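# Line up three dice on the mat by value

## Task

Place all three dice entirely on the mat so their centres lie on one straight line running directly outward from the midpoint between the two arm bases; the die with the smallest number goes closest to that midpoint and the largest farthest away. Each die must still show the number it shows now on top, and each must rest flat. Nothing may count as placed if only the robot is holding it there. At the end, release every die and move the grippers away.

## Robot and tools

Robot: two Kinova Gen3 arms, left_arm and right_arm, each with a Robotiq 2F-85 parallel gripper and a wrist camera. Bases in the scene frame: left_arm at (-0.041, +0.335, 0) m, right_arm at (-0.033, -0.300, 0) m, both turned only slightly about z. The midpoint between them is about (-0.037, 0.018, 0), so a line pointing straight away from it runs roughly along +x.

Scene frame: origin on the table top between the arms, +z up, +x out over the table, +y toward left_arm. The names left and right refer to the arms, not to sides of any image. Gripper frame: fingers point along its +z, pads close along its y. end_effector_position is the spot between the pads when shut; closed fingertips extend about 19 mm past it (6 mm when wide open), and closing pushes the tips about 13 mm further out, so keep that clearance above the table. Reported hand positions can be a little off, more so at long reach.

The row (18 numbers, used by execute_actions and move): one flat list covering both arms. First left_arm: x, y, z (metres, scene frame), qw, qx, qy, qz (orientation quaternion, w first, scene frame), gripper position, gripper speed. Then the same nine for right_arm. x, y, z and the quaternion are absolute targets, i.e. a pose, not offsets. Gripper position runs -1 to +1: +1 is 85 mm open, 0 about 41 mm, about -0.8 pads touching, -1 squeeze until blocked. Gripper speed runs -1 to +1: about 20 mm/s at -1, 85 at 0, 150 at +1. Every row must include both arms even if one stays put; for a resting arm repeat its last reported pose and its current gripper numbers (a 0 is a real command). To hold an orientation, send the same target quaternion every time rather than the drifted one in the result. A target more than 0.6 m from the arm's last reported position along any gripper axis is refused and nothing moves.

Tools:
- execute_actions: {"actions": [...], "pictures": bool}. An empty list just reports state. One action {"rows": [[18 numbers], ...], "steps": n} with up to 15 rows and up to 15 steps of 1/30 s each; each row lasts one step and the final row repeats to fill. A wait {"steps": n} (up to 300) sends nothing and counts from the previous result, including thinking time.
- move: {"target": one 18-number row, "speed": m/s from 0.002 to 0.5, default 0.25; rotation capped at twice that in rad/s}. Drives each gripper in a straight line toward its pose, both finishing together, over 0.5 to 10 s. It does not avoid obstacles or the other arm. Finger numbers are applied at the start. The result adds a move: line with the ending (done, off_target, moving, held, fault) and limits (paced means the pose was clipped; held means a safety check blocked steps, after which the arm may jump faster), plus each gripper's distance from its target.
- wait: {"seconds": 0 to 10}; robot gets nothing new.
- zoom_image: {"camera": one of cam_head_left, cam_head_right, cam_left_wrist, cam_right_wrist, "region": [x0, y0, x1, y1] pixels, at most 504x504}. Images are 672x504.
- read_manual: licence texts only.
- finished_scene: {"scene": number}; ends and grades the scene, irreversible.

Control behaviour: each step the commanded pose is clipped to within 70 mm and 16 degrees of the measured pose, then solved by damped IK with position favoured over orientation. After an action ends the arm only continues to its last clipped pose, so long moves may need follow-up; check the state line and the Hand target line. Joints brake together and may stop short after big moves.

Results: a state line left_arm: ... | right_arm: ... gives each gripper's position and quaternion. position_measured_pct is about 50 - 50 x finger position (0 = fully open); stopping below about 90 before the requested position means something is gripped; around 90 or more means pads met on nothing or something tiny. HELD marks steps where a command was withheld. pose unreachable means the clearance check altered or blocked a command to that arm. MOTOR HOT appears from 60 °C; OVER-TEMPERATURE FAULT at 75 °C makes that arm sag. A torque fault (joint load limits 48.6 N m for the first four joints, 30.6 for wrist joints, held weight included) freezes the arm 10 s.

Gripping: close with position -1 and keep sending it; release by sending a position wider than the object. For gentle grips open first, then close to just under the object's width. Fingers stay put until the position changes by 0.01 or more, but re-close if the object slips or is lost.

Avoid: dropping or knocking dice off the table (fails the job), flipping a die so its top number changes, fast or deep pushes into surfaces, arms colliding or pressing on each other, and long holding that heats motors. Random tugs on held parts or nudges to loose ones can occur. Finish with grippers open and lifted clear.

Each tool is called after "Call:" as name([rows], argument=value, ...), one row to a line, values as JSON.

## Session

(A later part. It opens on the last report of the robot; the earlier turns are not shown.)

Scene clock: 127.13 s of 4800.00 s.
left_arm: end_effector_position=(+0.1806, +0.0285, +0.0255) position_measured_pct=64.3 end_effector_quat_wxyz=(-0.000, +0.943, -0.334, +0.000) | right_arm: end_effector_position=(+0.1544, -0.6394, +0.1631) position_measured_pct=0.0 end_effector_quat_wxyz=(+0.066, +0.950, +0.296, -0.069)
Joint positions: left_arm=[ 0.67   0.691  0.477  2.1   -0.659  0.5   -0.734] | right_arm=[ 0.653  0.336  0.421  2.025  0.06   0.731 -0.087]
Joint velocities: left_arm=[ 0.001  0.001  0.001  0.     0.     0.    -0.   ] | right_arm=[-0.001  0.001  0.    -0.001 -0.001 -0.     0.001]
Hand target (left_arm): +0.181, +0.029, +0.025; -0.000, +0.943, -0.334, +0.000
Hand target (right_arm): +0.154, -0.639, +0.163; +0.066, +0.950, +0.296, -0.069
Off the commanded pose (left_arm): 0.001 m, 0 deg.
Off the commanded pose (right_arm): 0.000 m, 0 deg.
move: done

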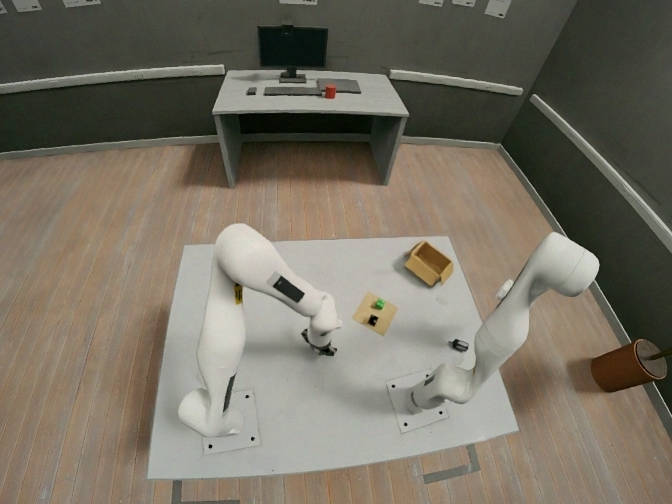

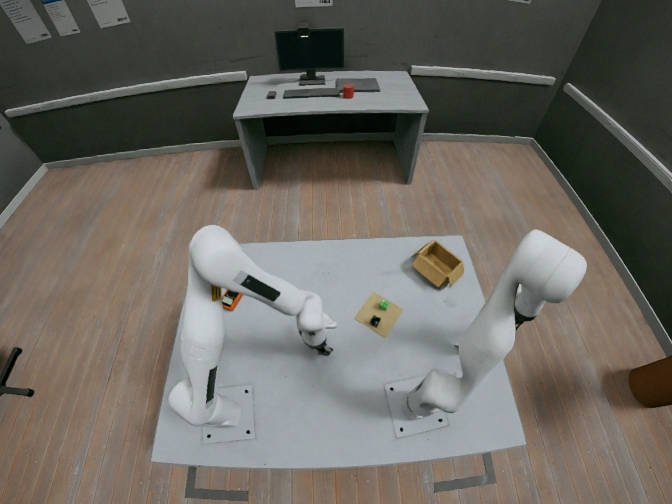

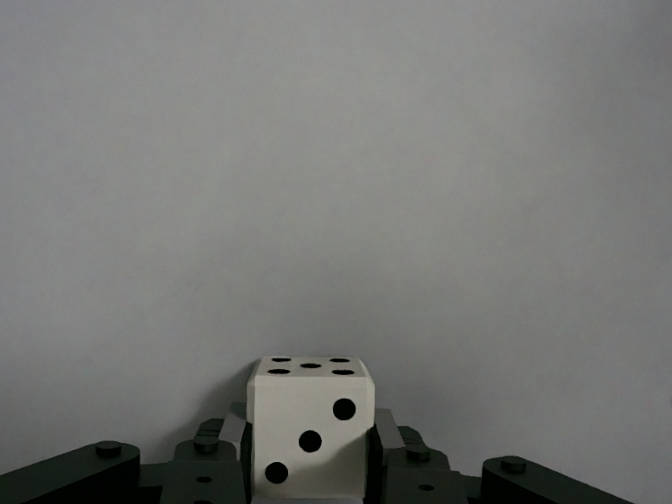

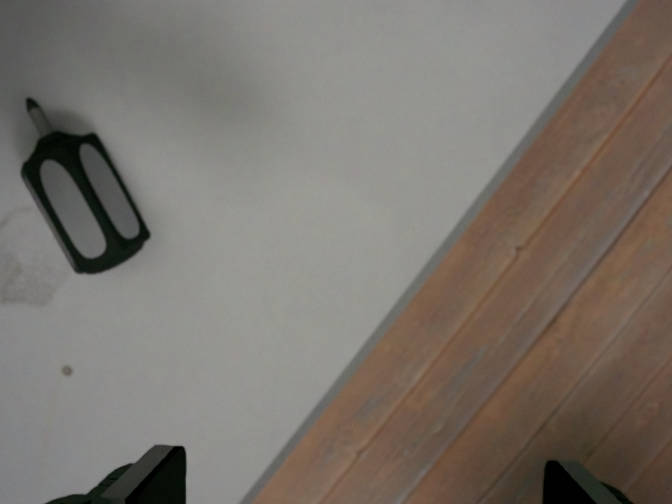

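Call:
move(target=[0.20,0.0,0.09,0,0.95,-0.31,0,-1,0.5, 0.1544,-0.6394,0.1631,0.066,0.95,0.296,-0.069,1,0], speed=0.15)

Call:
move(target=[0.3034,-0.2056,0.07,0,0.958,-0.2865,0,-1,0.5, 0.1544,-0.6394,0.1631,0.066,0.95,0.296,-0.069,1,0], speed=0.2)

Call:
move(target=[0.3034,-0.2056,0.035,0,0.958,-0.2865,0,-1,0.5, 0.1544,-0.6394,0.1631,0.066,0.95,0.296,-0.069,1,0], speed=0.05)

Scene clock: 132.27 s of 4800.00 s.
left_arm: end_effector_position=(+0.1996, -0.0001, +0.0897) position_measured_pct=64.3 end_effector_quat_wxyz=(+0.000, +0.951, -0.311, -0.000) | right_arm: end_effector_position=(+0.1544, -0.6394, +0.1631) position_measured_pct=0.0 end_effector_quat_wxyz=(+0.066, +0.950, +0.296, -0.069)
Joint positions: left_arm=[ 0.597  0.614  0.607  1.943 -0.507  0.741 -0.827] | right_arm=[ 0.653  0.336  0.421  2.025  0.06   0.731 -0.087]
Joint velocities: left_arm=[-0.002 -0.003 -0.002 -0.002  0.002  0.001 -0.001] | right_arm=[ 0.002 -0.001 -0.    -0.001 -0.001 -0.    -0.   ]
Hand target (left_arm): +0.200, -0.000, +0.090; +0.000, +0.951, -0.310, -0.000
Hand target (right_arm): +0.154, -0.639, +0.163; +0.066, +0.950, +0.296, -0.069
Off the commanded pose (left_arm): 0.000 m, 0 deg.
Off the commanded pose (right_arm): 0.000 m, 0 deg.
After step 90, 1.30 s passed at rest.
move: done

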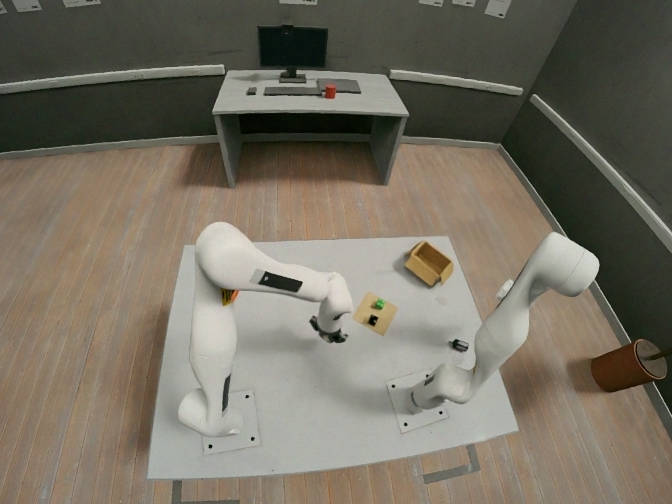

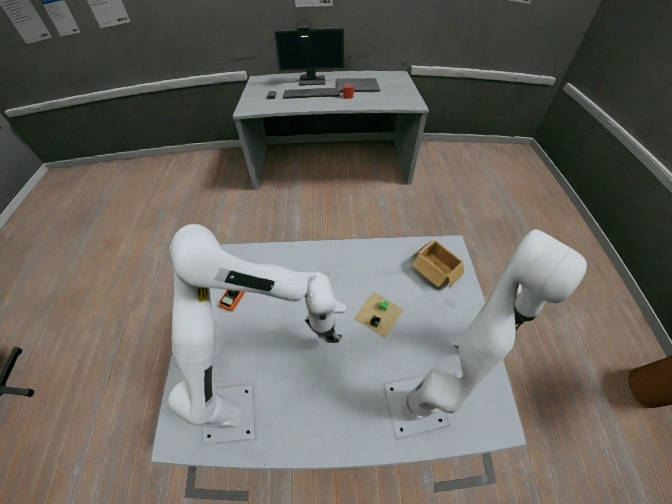

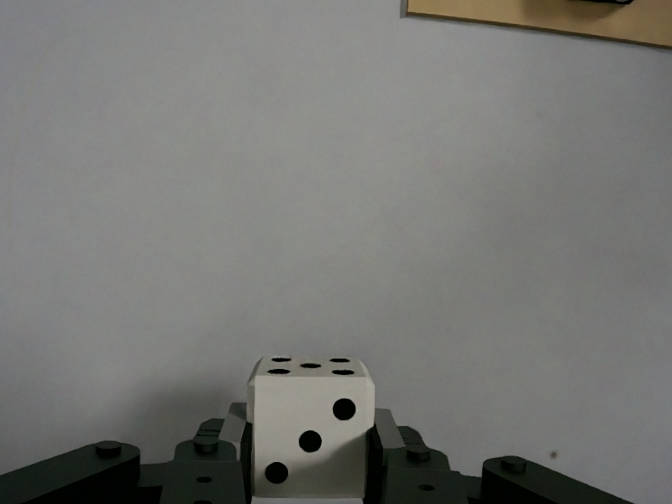

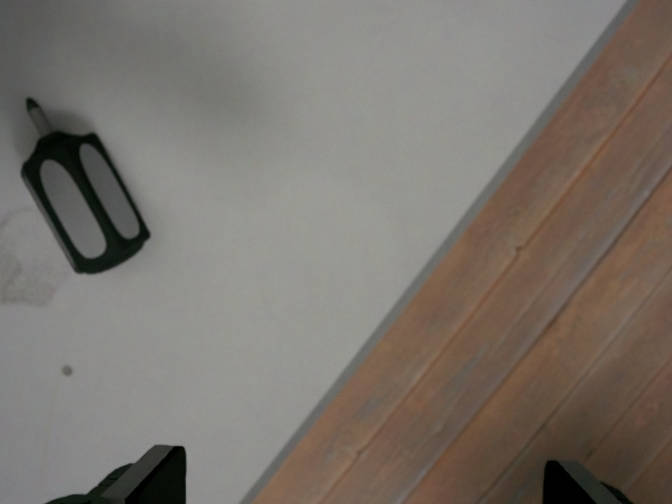

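Scene clock: 133.93 s of 4800.00 s.
left_arm: end_effector_position=(+0.3042, -0.2058, +0.0708) position_measured_pct=64.3 end_effector_quat_wxyz=(+0.001, +0.958, -0.287, +0.000) | right_arm: end_effector_position=(+0.1544, -0.6394, +0.1631) position_measured_pct=0.0 end_effector_quat_wxyz=(+0.066, +0.950, +0.296, -0.069)
Joint positions: left_arm=[ 0.869  1.061  0.564  1.008 -0.524  1.198 -0.906] | right_arm=[ 0.653  0.336  0.421  2.025  0.06   0.731 -0.087]
Joint velocities: left_arm=[ 0.007  0.01  -0.003 -0.004  0.001  0.002 -0.   ] | right_arm=[ 0.001 -0.001 -0.     0.001  0.001 -0.     0.001]
Hand target (left_arm): +0.304, -0.206, +0.070; +0.001, +0.958, -0.287, -0.000
Hand target (right_arm): +0.154, -0.639, +0.163; +0.066, +0.950, +0.296, -0.069
Off the commanded pose (left_arm): 0.001 m, 0 deg.
Off the commanded pose (right_arm): 0.000 m, 0 deg.
move: done

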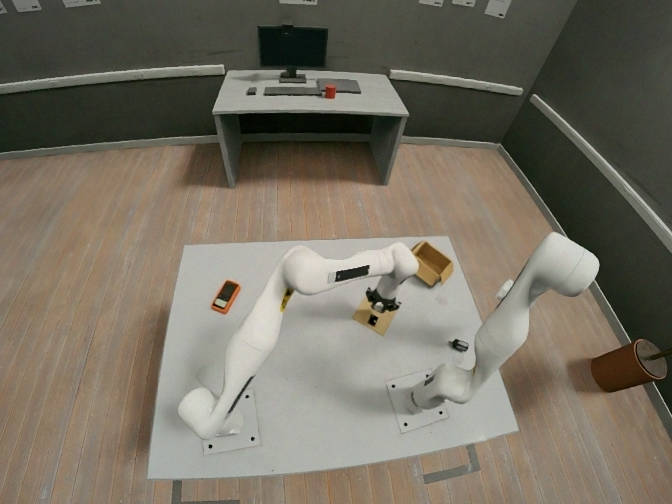

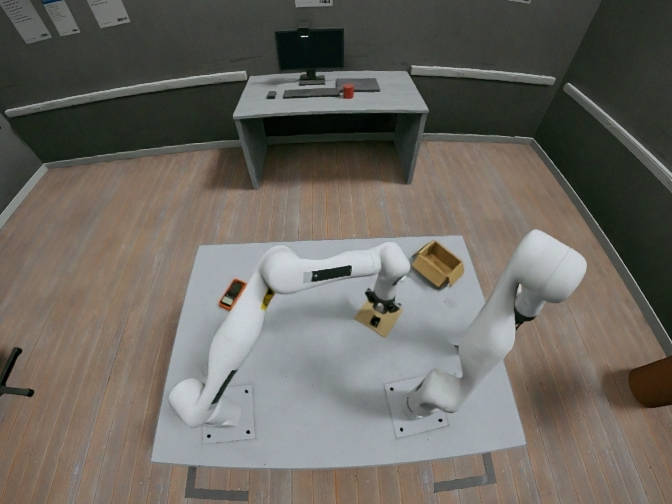

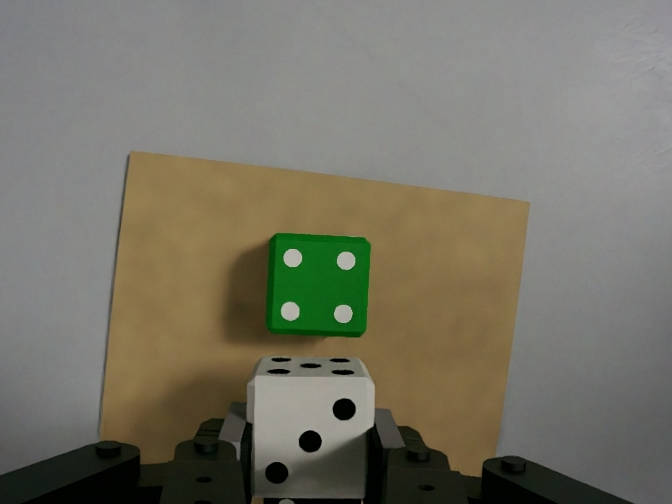

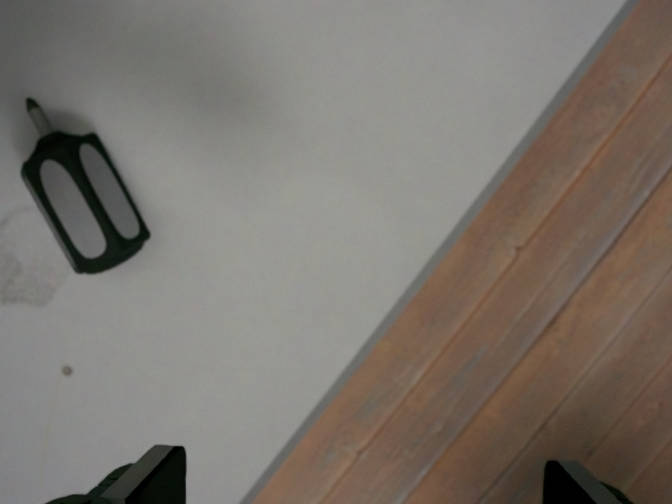

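Scene clock: 134.90 s of 4800.00 s.
left_arm: end_effector_position=(+0.3035, -0.2056, +0.0351) position_measured_pct=64.3 end_effector_quat_wxyz=(-0.000, +0.958, -0.286, +0.000) | right_arm: end_effector_position=(+0.1544, -0.6394, +0.1631) position_measured_pct=0.0 end_effector_quat_wxyz=(+0.066, +0.950, +0.296, -0.069)
Joint positions: left_arm=[ 0.872  1.104  0.548  1.034 -0.54   1.131 -0.89 ] | right_arm=[ 0.653  0.336  0.421  2.025  0.06   0.731 -0.087]
Joint velocities: left_arm=[-0.    -0.     0.002 -0.     0.    -0.     0.   ] | right_arm=[-0.    -0.001 -0.    -0.001 -0.     0.     0.   ]
Hand target (left_arm): +0.303, -0.206, +0.035; -0.000, +0.958, -0.286, +0.000
Hand target (right_arm): +0.154, -0.639, +0.163; +0.066, +0.950, +0.296, -0.069
Off the commanded pose (left_arm): 0.000 m, 0 deg.
Off the commanded pose (right_arm): 0.000 m, 0 deg.
move: done

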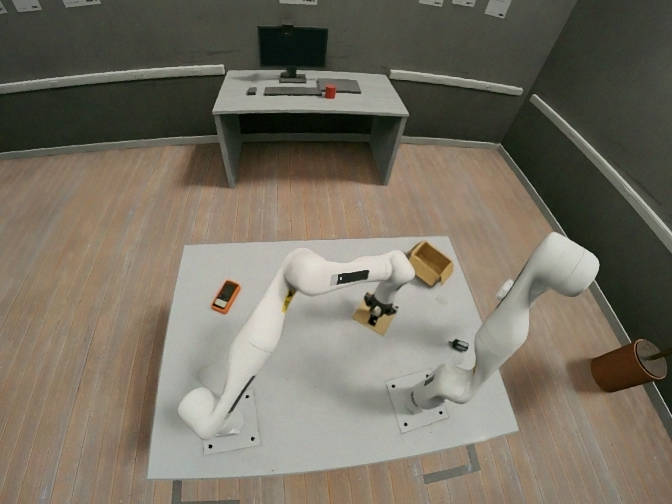

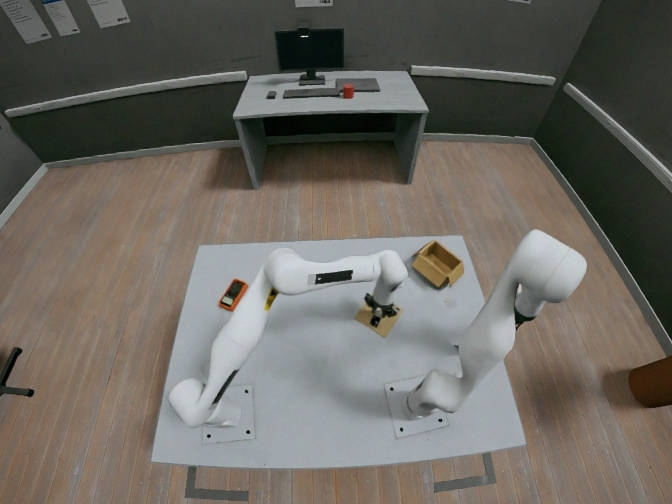

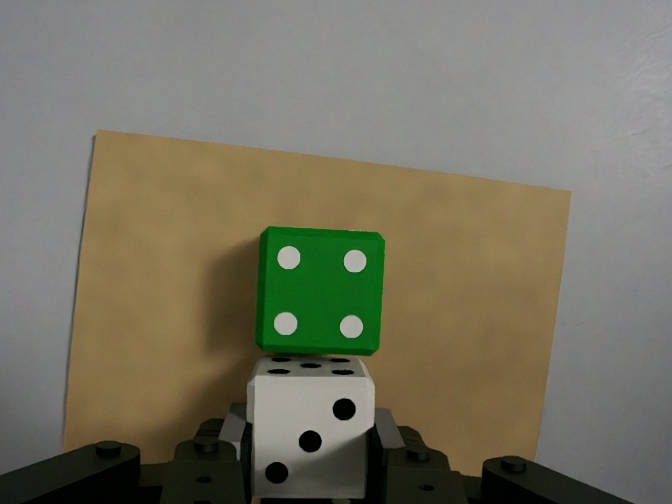

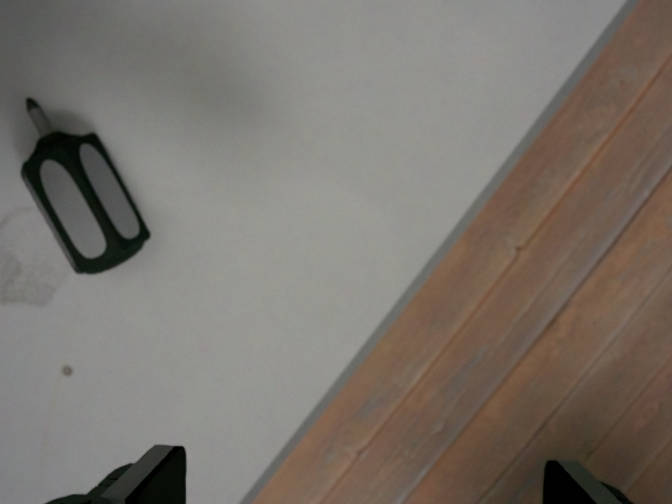

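Call:
move(target=[0.301,-0.204,0.027,0,0.958,-0.2865,0,-1,0.5, 0.1544,-0.6394,0.1631,0.066,0.95,0.296,-0.069,1,0], speed=0.04)

Call:
move(target=[0.301,-0.204,0.027,0,0.958,-0.2865,0,1,0.5, 0.1544,-0.6394,0.1631,0.066,0.95,0.296,-0.069,1,0])

Call:
move(target=[0.29,-0.197,0.12,0,0.958,-0.2865,0,1,0.5, 0.1544,-0.6394,0.1631,0.066,0.95,0.296,-0.069,1,0], speed=0.12)

Call:
move(target=[0.24,-0.165,0.25,0,0.958,-0.2865,0,1,0.5, 0.1544,-0.6394,0.1631,0.066,0.95,0.296,-0.069,1,0])

Scene clock: 140.23 s of 4800.00 s.
left_arm: end_effector_position=(+0.3020, -0.2047, +0.0303) position_measured_pct=64.3 end_effector_quat_wxyz=(+0.001, +0.958, -0.286, +0.002) | right_arm: end_effector_position=(+0.1544, -0.6394, +0.1631) position_measured_pct=0.0 end_effector_quat_wxyz=(+0.066, +0.950, +0.296, -0.069)
Joint positions: left_arm=[ 0.871  1.104  0.545  1.052 -0.544  1.111 -0.881] | right_arm=[ 0.653  0.336  0.421  2.025  0.06   0.731 -0.087]
Joint velocities: left_arm=[ 0.001 -0.     0.002  0.     0.    -0.    -0.001] | right_arm=[ 0.001 -0.001  0.     0.    -0.     0.     0.   ]
Hand target (left_arm): +0.301, -0.204, +0.027; -0.000, +0.958, -0.286, +0.000
Hand target (right_arm): +0.154, -0.639, +0.163; +0.066, +0.950, +0.296, -0.069
Off the commanded pose (left_arm): 0.004 m, 0 deg.
Off the commanded pose (right_arm): 0.000 m, 0 deg.
After step 90, 1.63 s passed at rest.
move: off_target (left_arm)

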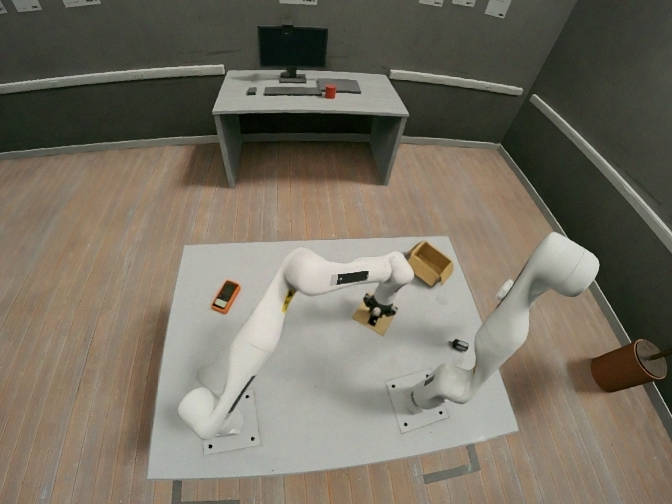

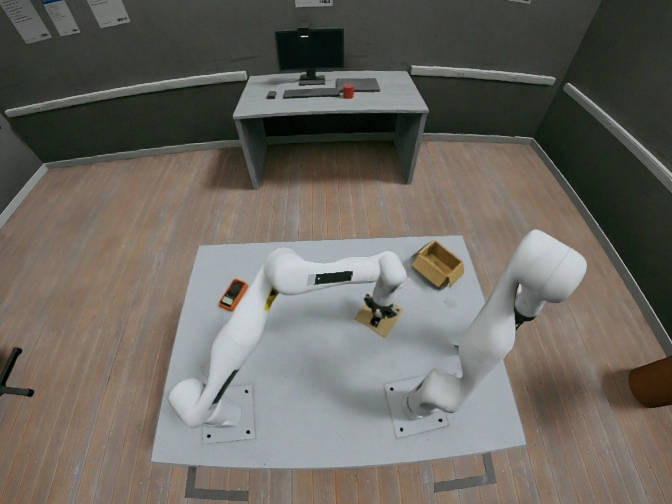

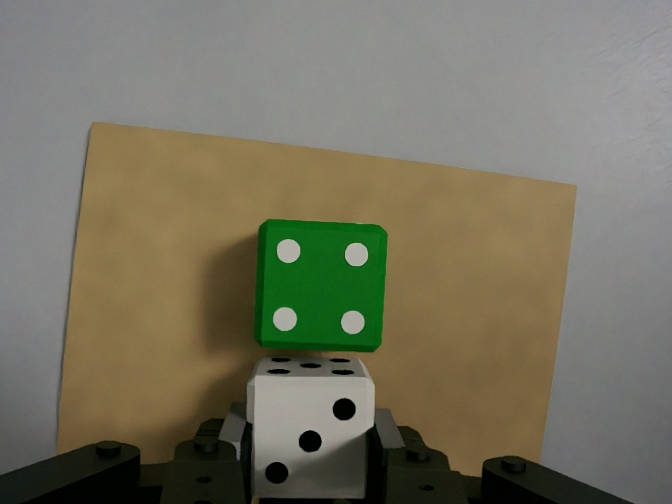

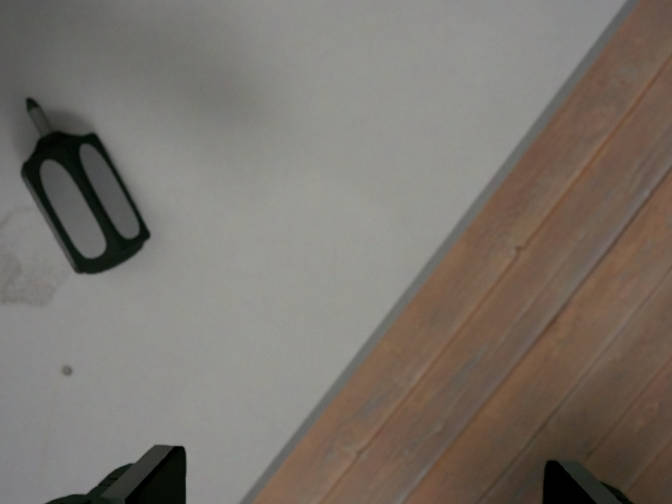

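Scene clock: 141.13 s of 4800.00 s.
left_arm: end_effector_position=(+0.3010, -0.2040, +0.0270) position_measured_pct=0.0 end_effector_quat_wxyz=(+0.000, +0.958, -0.287, +0.000) | right_arm: end_effector_position=(+0.1544, -0.6394, +0.1631) position_measured_pct=0.0 end_effector_quat_wxyz=(+0.066, +0.950, +0.296, -0.069)
Joint positions: left_arm=[ 0.872  1.109  0.544  1.053 -0.543  1.109 -0.882] | right_arm=[ 0.653  0.336  0.421  2.025  0.06   0.731 -0.087]
Joint velocities: left_arm=[ 0.     0.002 -0.001 -0.     0.001  0.001  0.001] | right_arm=[-0.001 -0.001  0.    -0.001  0.     0.     0.001]
Hand target (left_arm): +0.301, -0.204, +0.027; +0.000, +0.958, -0.287, -0.000
Hand target (right_arm): +0.154, -0.639, +0.163; +0.066, +0.950, +0.296, -0.069
Off the commanded pose (left_arm): 0.000 m, 0 deg.
Off the commanded pose (right_arm): 0.000 m, 0 deg.
move: done

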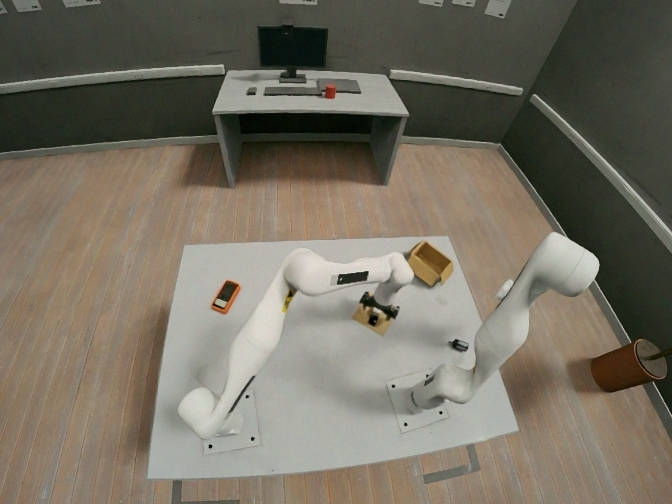

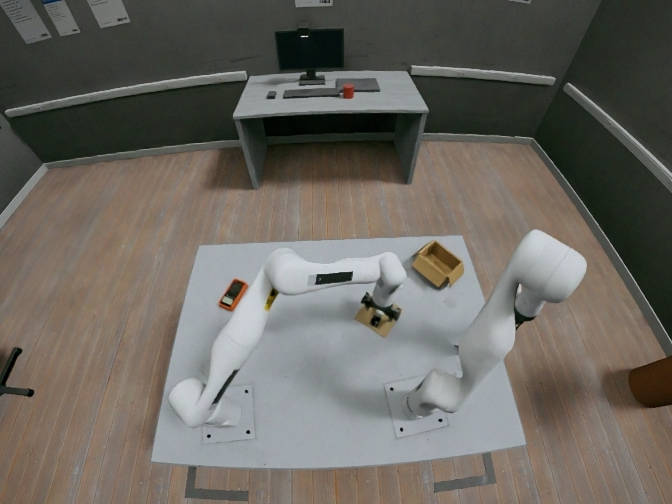

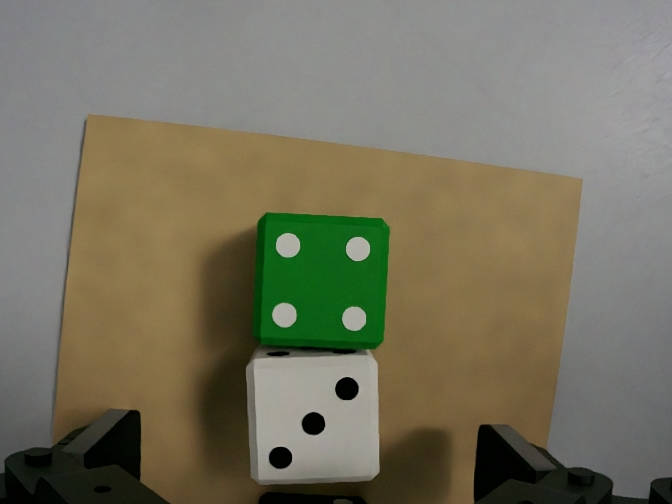

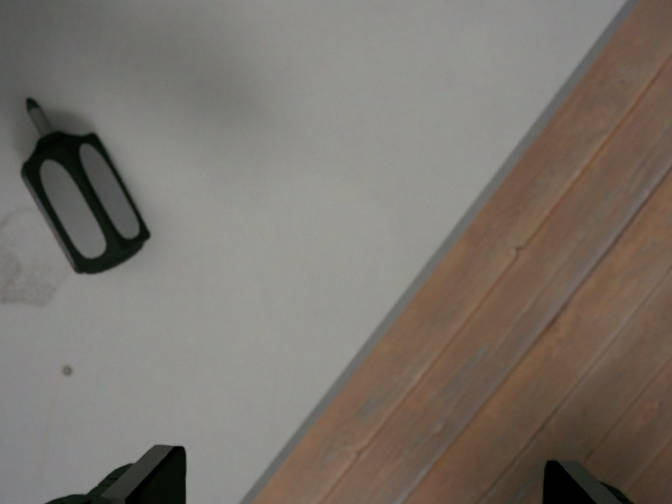

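Scene clock: 142.20 s of 4800.00 s.
left_arm: end_effector_position=(+0.2899, -0.1970, +0.1198) position_measured_pct=0.0 end_effector_quat_wxyz=(-0.000, +0.958, -0.287, -0.000) | right_arm: end_effector_position=(+0.1544, -0.6394, +0.1631) position_measured_pct=0.0 end_effector_quat_wxyz=(+0.066, +0.950, +0.296, -0.069)
Joint positions: left_arm=[ 0.863  0.972  0.583  1.038 -0.498  1.258 -0.895] | right_arm=[ 0.653  0.336  0.421  2.025  0.06   0.731 -0.087]
Joint velocities: left_arm=[-0.002 -0.002  0.003  0.    -0.002  0.001  0.   ] | right_arm=[ 0.     0.002  0.    -0.001  0.001 -0.     0.002]
Hand target (left_arm): +0.290, -0.197, +0.120; +0.000, +0.958, -0.287, -0.000
Hand target (right_arm): +0.154, -0.639, +0.163; +0.066, +0.950, +0.296, -0.069
Off the commanded pose (left_arm): 0.000 m, 0 deg.
Off the commanded pose (right_arm): 0.000 m, 0 deg.
move: done

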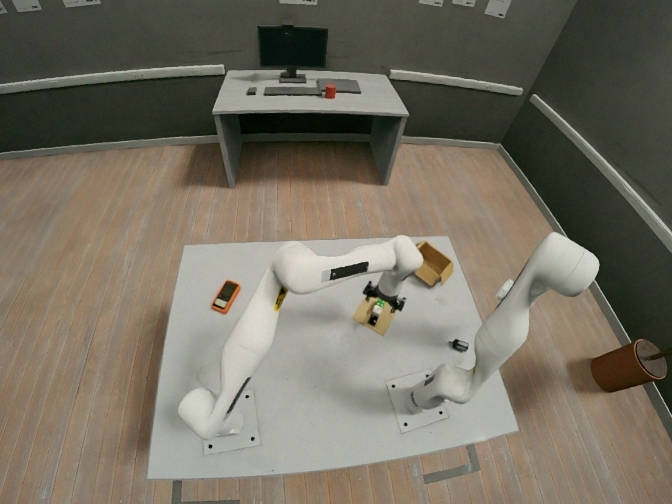

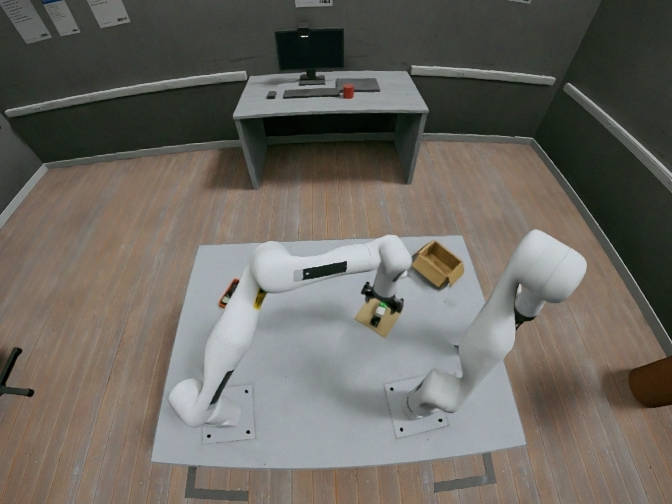

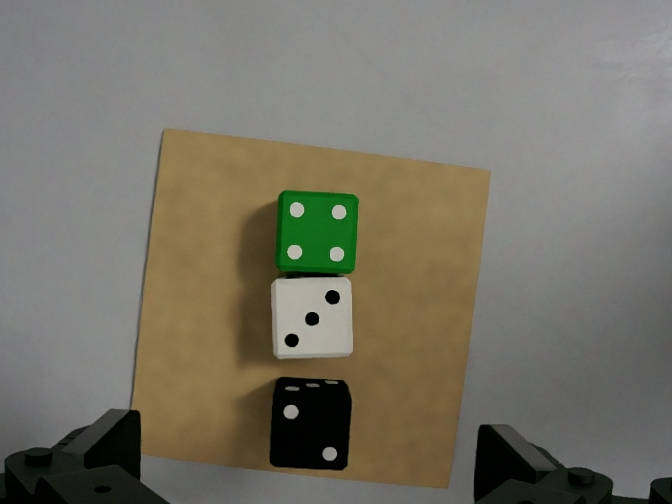

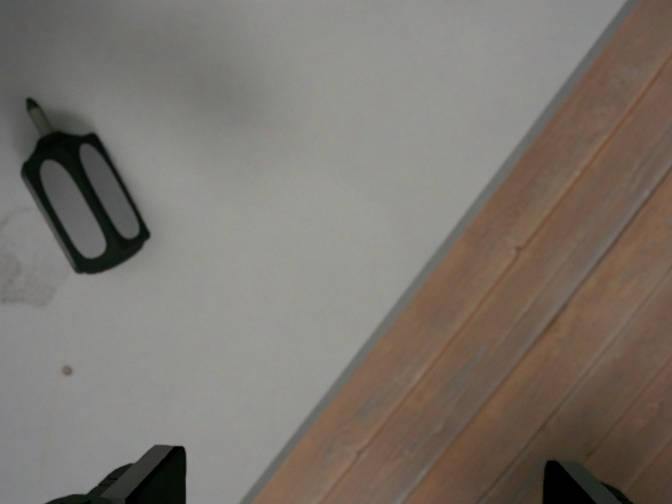

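Scene clock: 143.17 s of 4800.00 s.
left_arm: end_effector_position=(+0.2398, -0.1651, +0.2496) position_measured_pct=0.0 end_effector_quat_wxyz=(-0.000, +0.958, -0.287, -0.000) | right_arm: end_effector_position=(+0.1544, -0.6394, +0.1631) position_measured_pct=0.0 end_effector_quat_wxyz=(+0.066, +0.950, +0.296, -0.069)
Joint positions: left_arm=[ 0.852  0.74   0.642  1.077 -0.419  1.445 -0.868] | right_arm=[ 0.653  0.336  0.421  2.025  0.06   0.731 -0.087]
Joint velocities: left_arm=[-0.001 -0.004 -0.002  0.001 -0.    -0.     0.001] | right_arm=[ 0.001  0.001 -0.    -0.     0.003 -0.     0.002]
Hand target (left_arm): +0.240, -0.165, +0.250; -0.000, +0.958, -0.287, +0.000
Hand target (right_arm): +0.154, -0.639, +0.163; +0.066, +0.950, +0.296, -0.069
Off the commanded pose (left_arm): 0.000 m, 0 deg.
Off the commanded pose (right_arm): 0.000 m, 0 deg.
move: done

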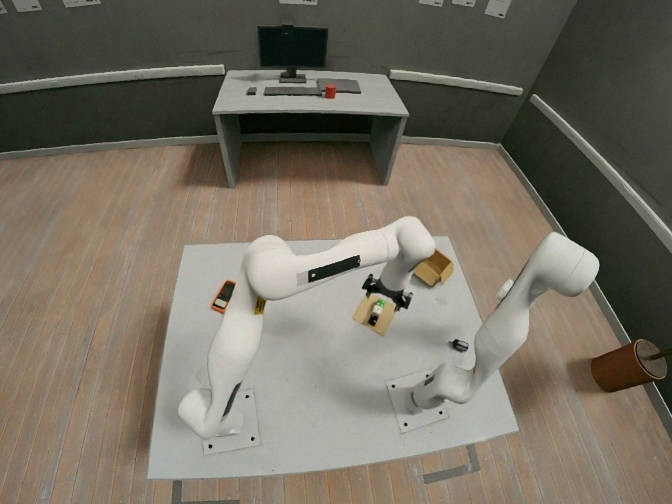

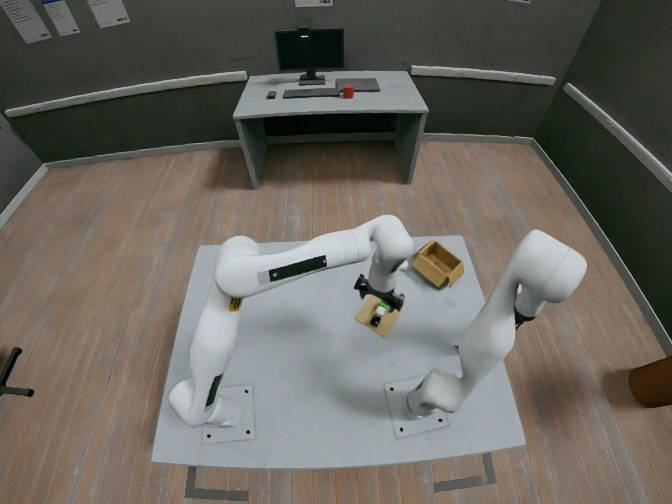

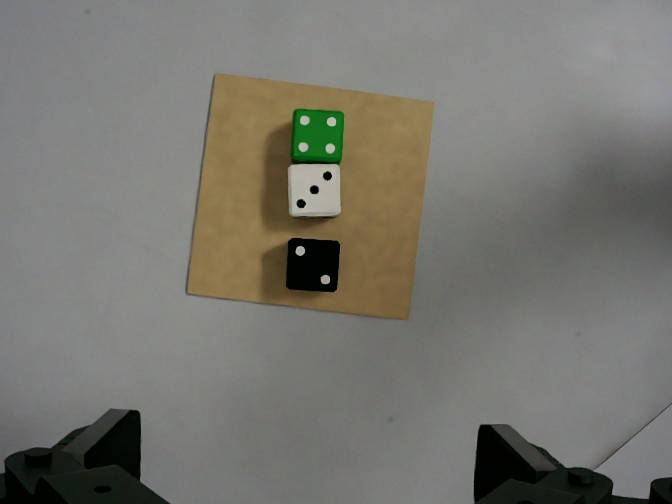

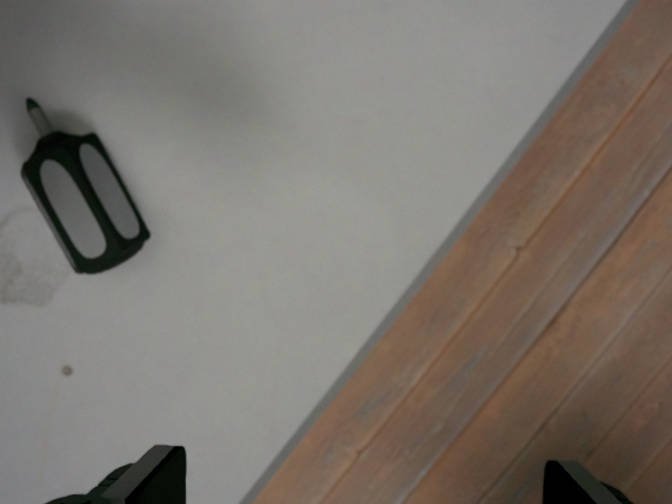

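Call:
move(target=[0.1,0.2,0.25,0,1,0,0,1,0.5, 0.1544,-0.6394,0.1631,0.066,0.95,0.296,-0.069,1,0])

Call:
finished_scene(scene=1)

Scene clock: 149.03 s of 4800.00 s.
left_arm: end_effector_position=(+0.0984, +0.1985, +0.2493) position_measured_pct=0.0 end_effector_quat_wxyz=(+0.002, +1.000, +0.001, -0.001) | right_arm: end_effector_position=(+0.1544, -0.6394, +0.1631) position_measured_pct=0.0 end_effector_quat_wxyz=(+0.066, +0.950, +0.296, -0.069)
Joint positions: left_arm=[ 0.276 -0.261  0.37   2.242  0.107  1.147 -1.106] | right_arm=[ 0.653  0.336  0.421  2.025  0.06   0.731 -0.087]
Joint velocities: left_arm=[-0.    -0.013 -0.004 -0.    -0.003  0.     0.002] | right_arm=[-0.002  0.001  0.    -0.001 -0.001 -0.    -0.   ]
Hand target (left_arm): +0.098, +0.199, +0.250; +0.002, +1.000, +0.001, -0.001
Hand target (right_arm): +0.154, -0.639, +0.163; +0.066, +0.950, +0.296, -0.069
Off the commanded pose (left_arm): 0.002 m, 0 deg.
Off the commanded pose (right_arm): 0.000 m, 0 deg.
After step 90, 0.83 s passed at rest.
move: done

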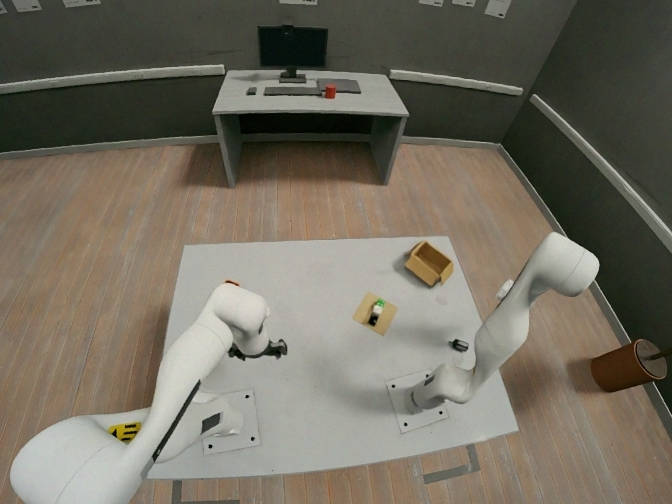

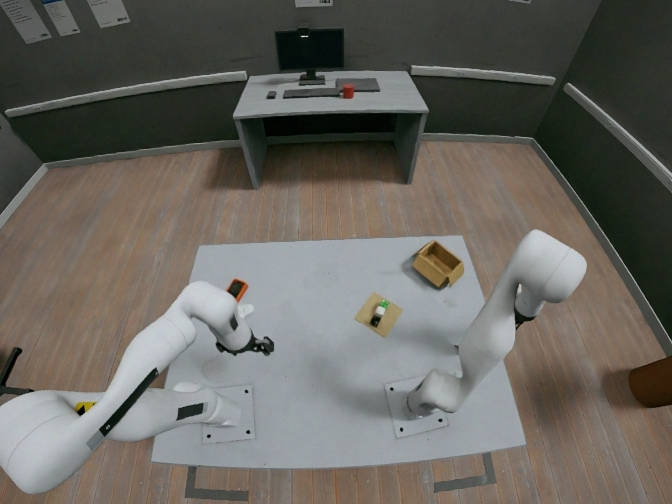

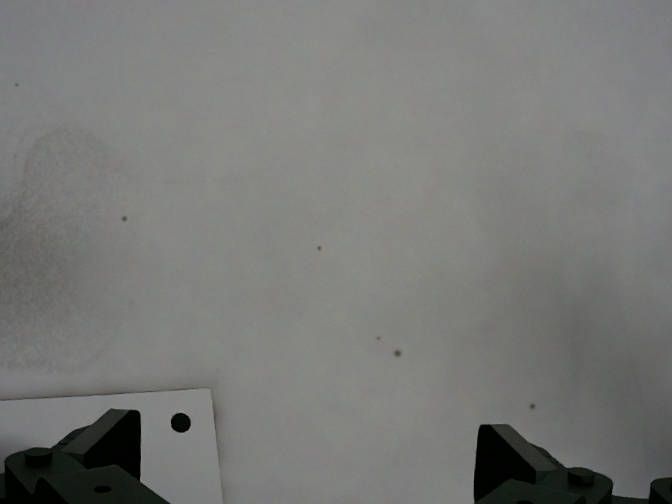

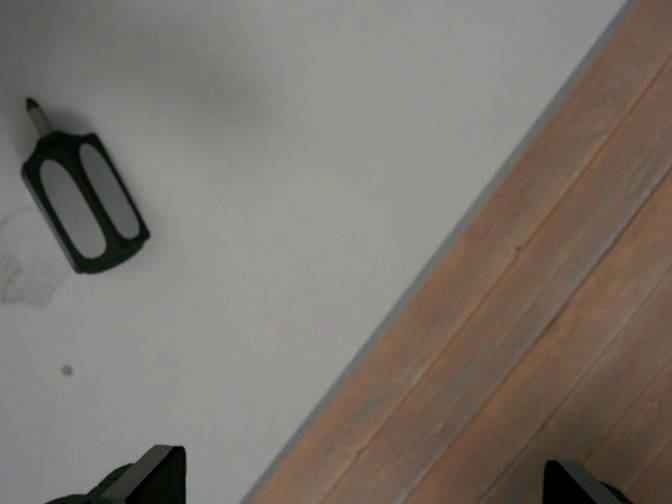

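The scene is finished: the task was done.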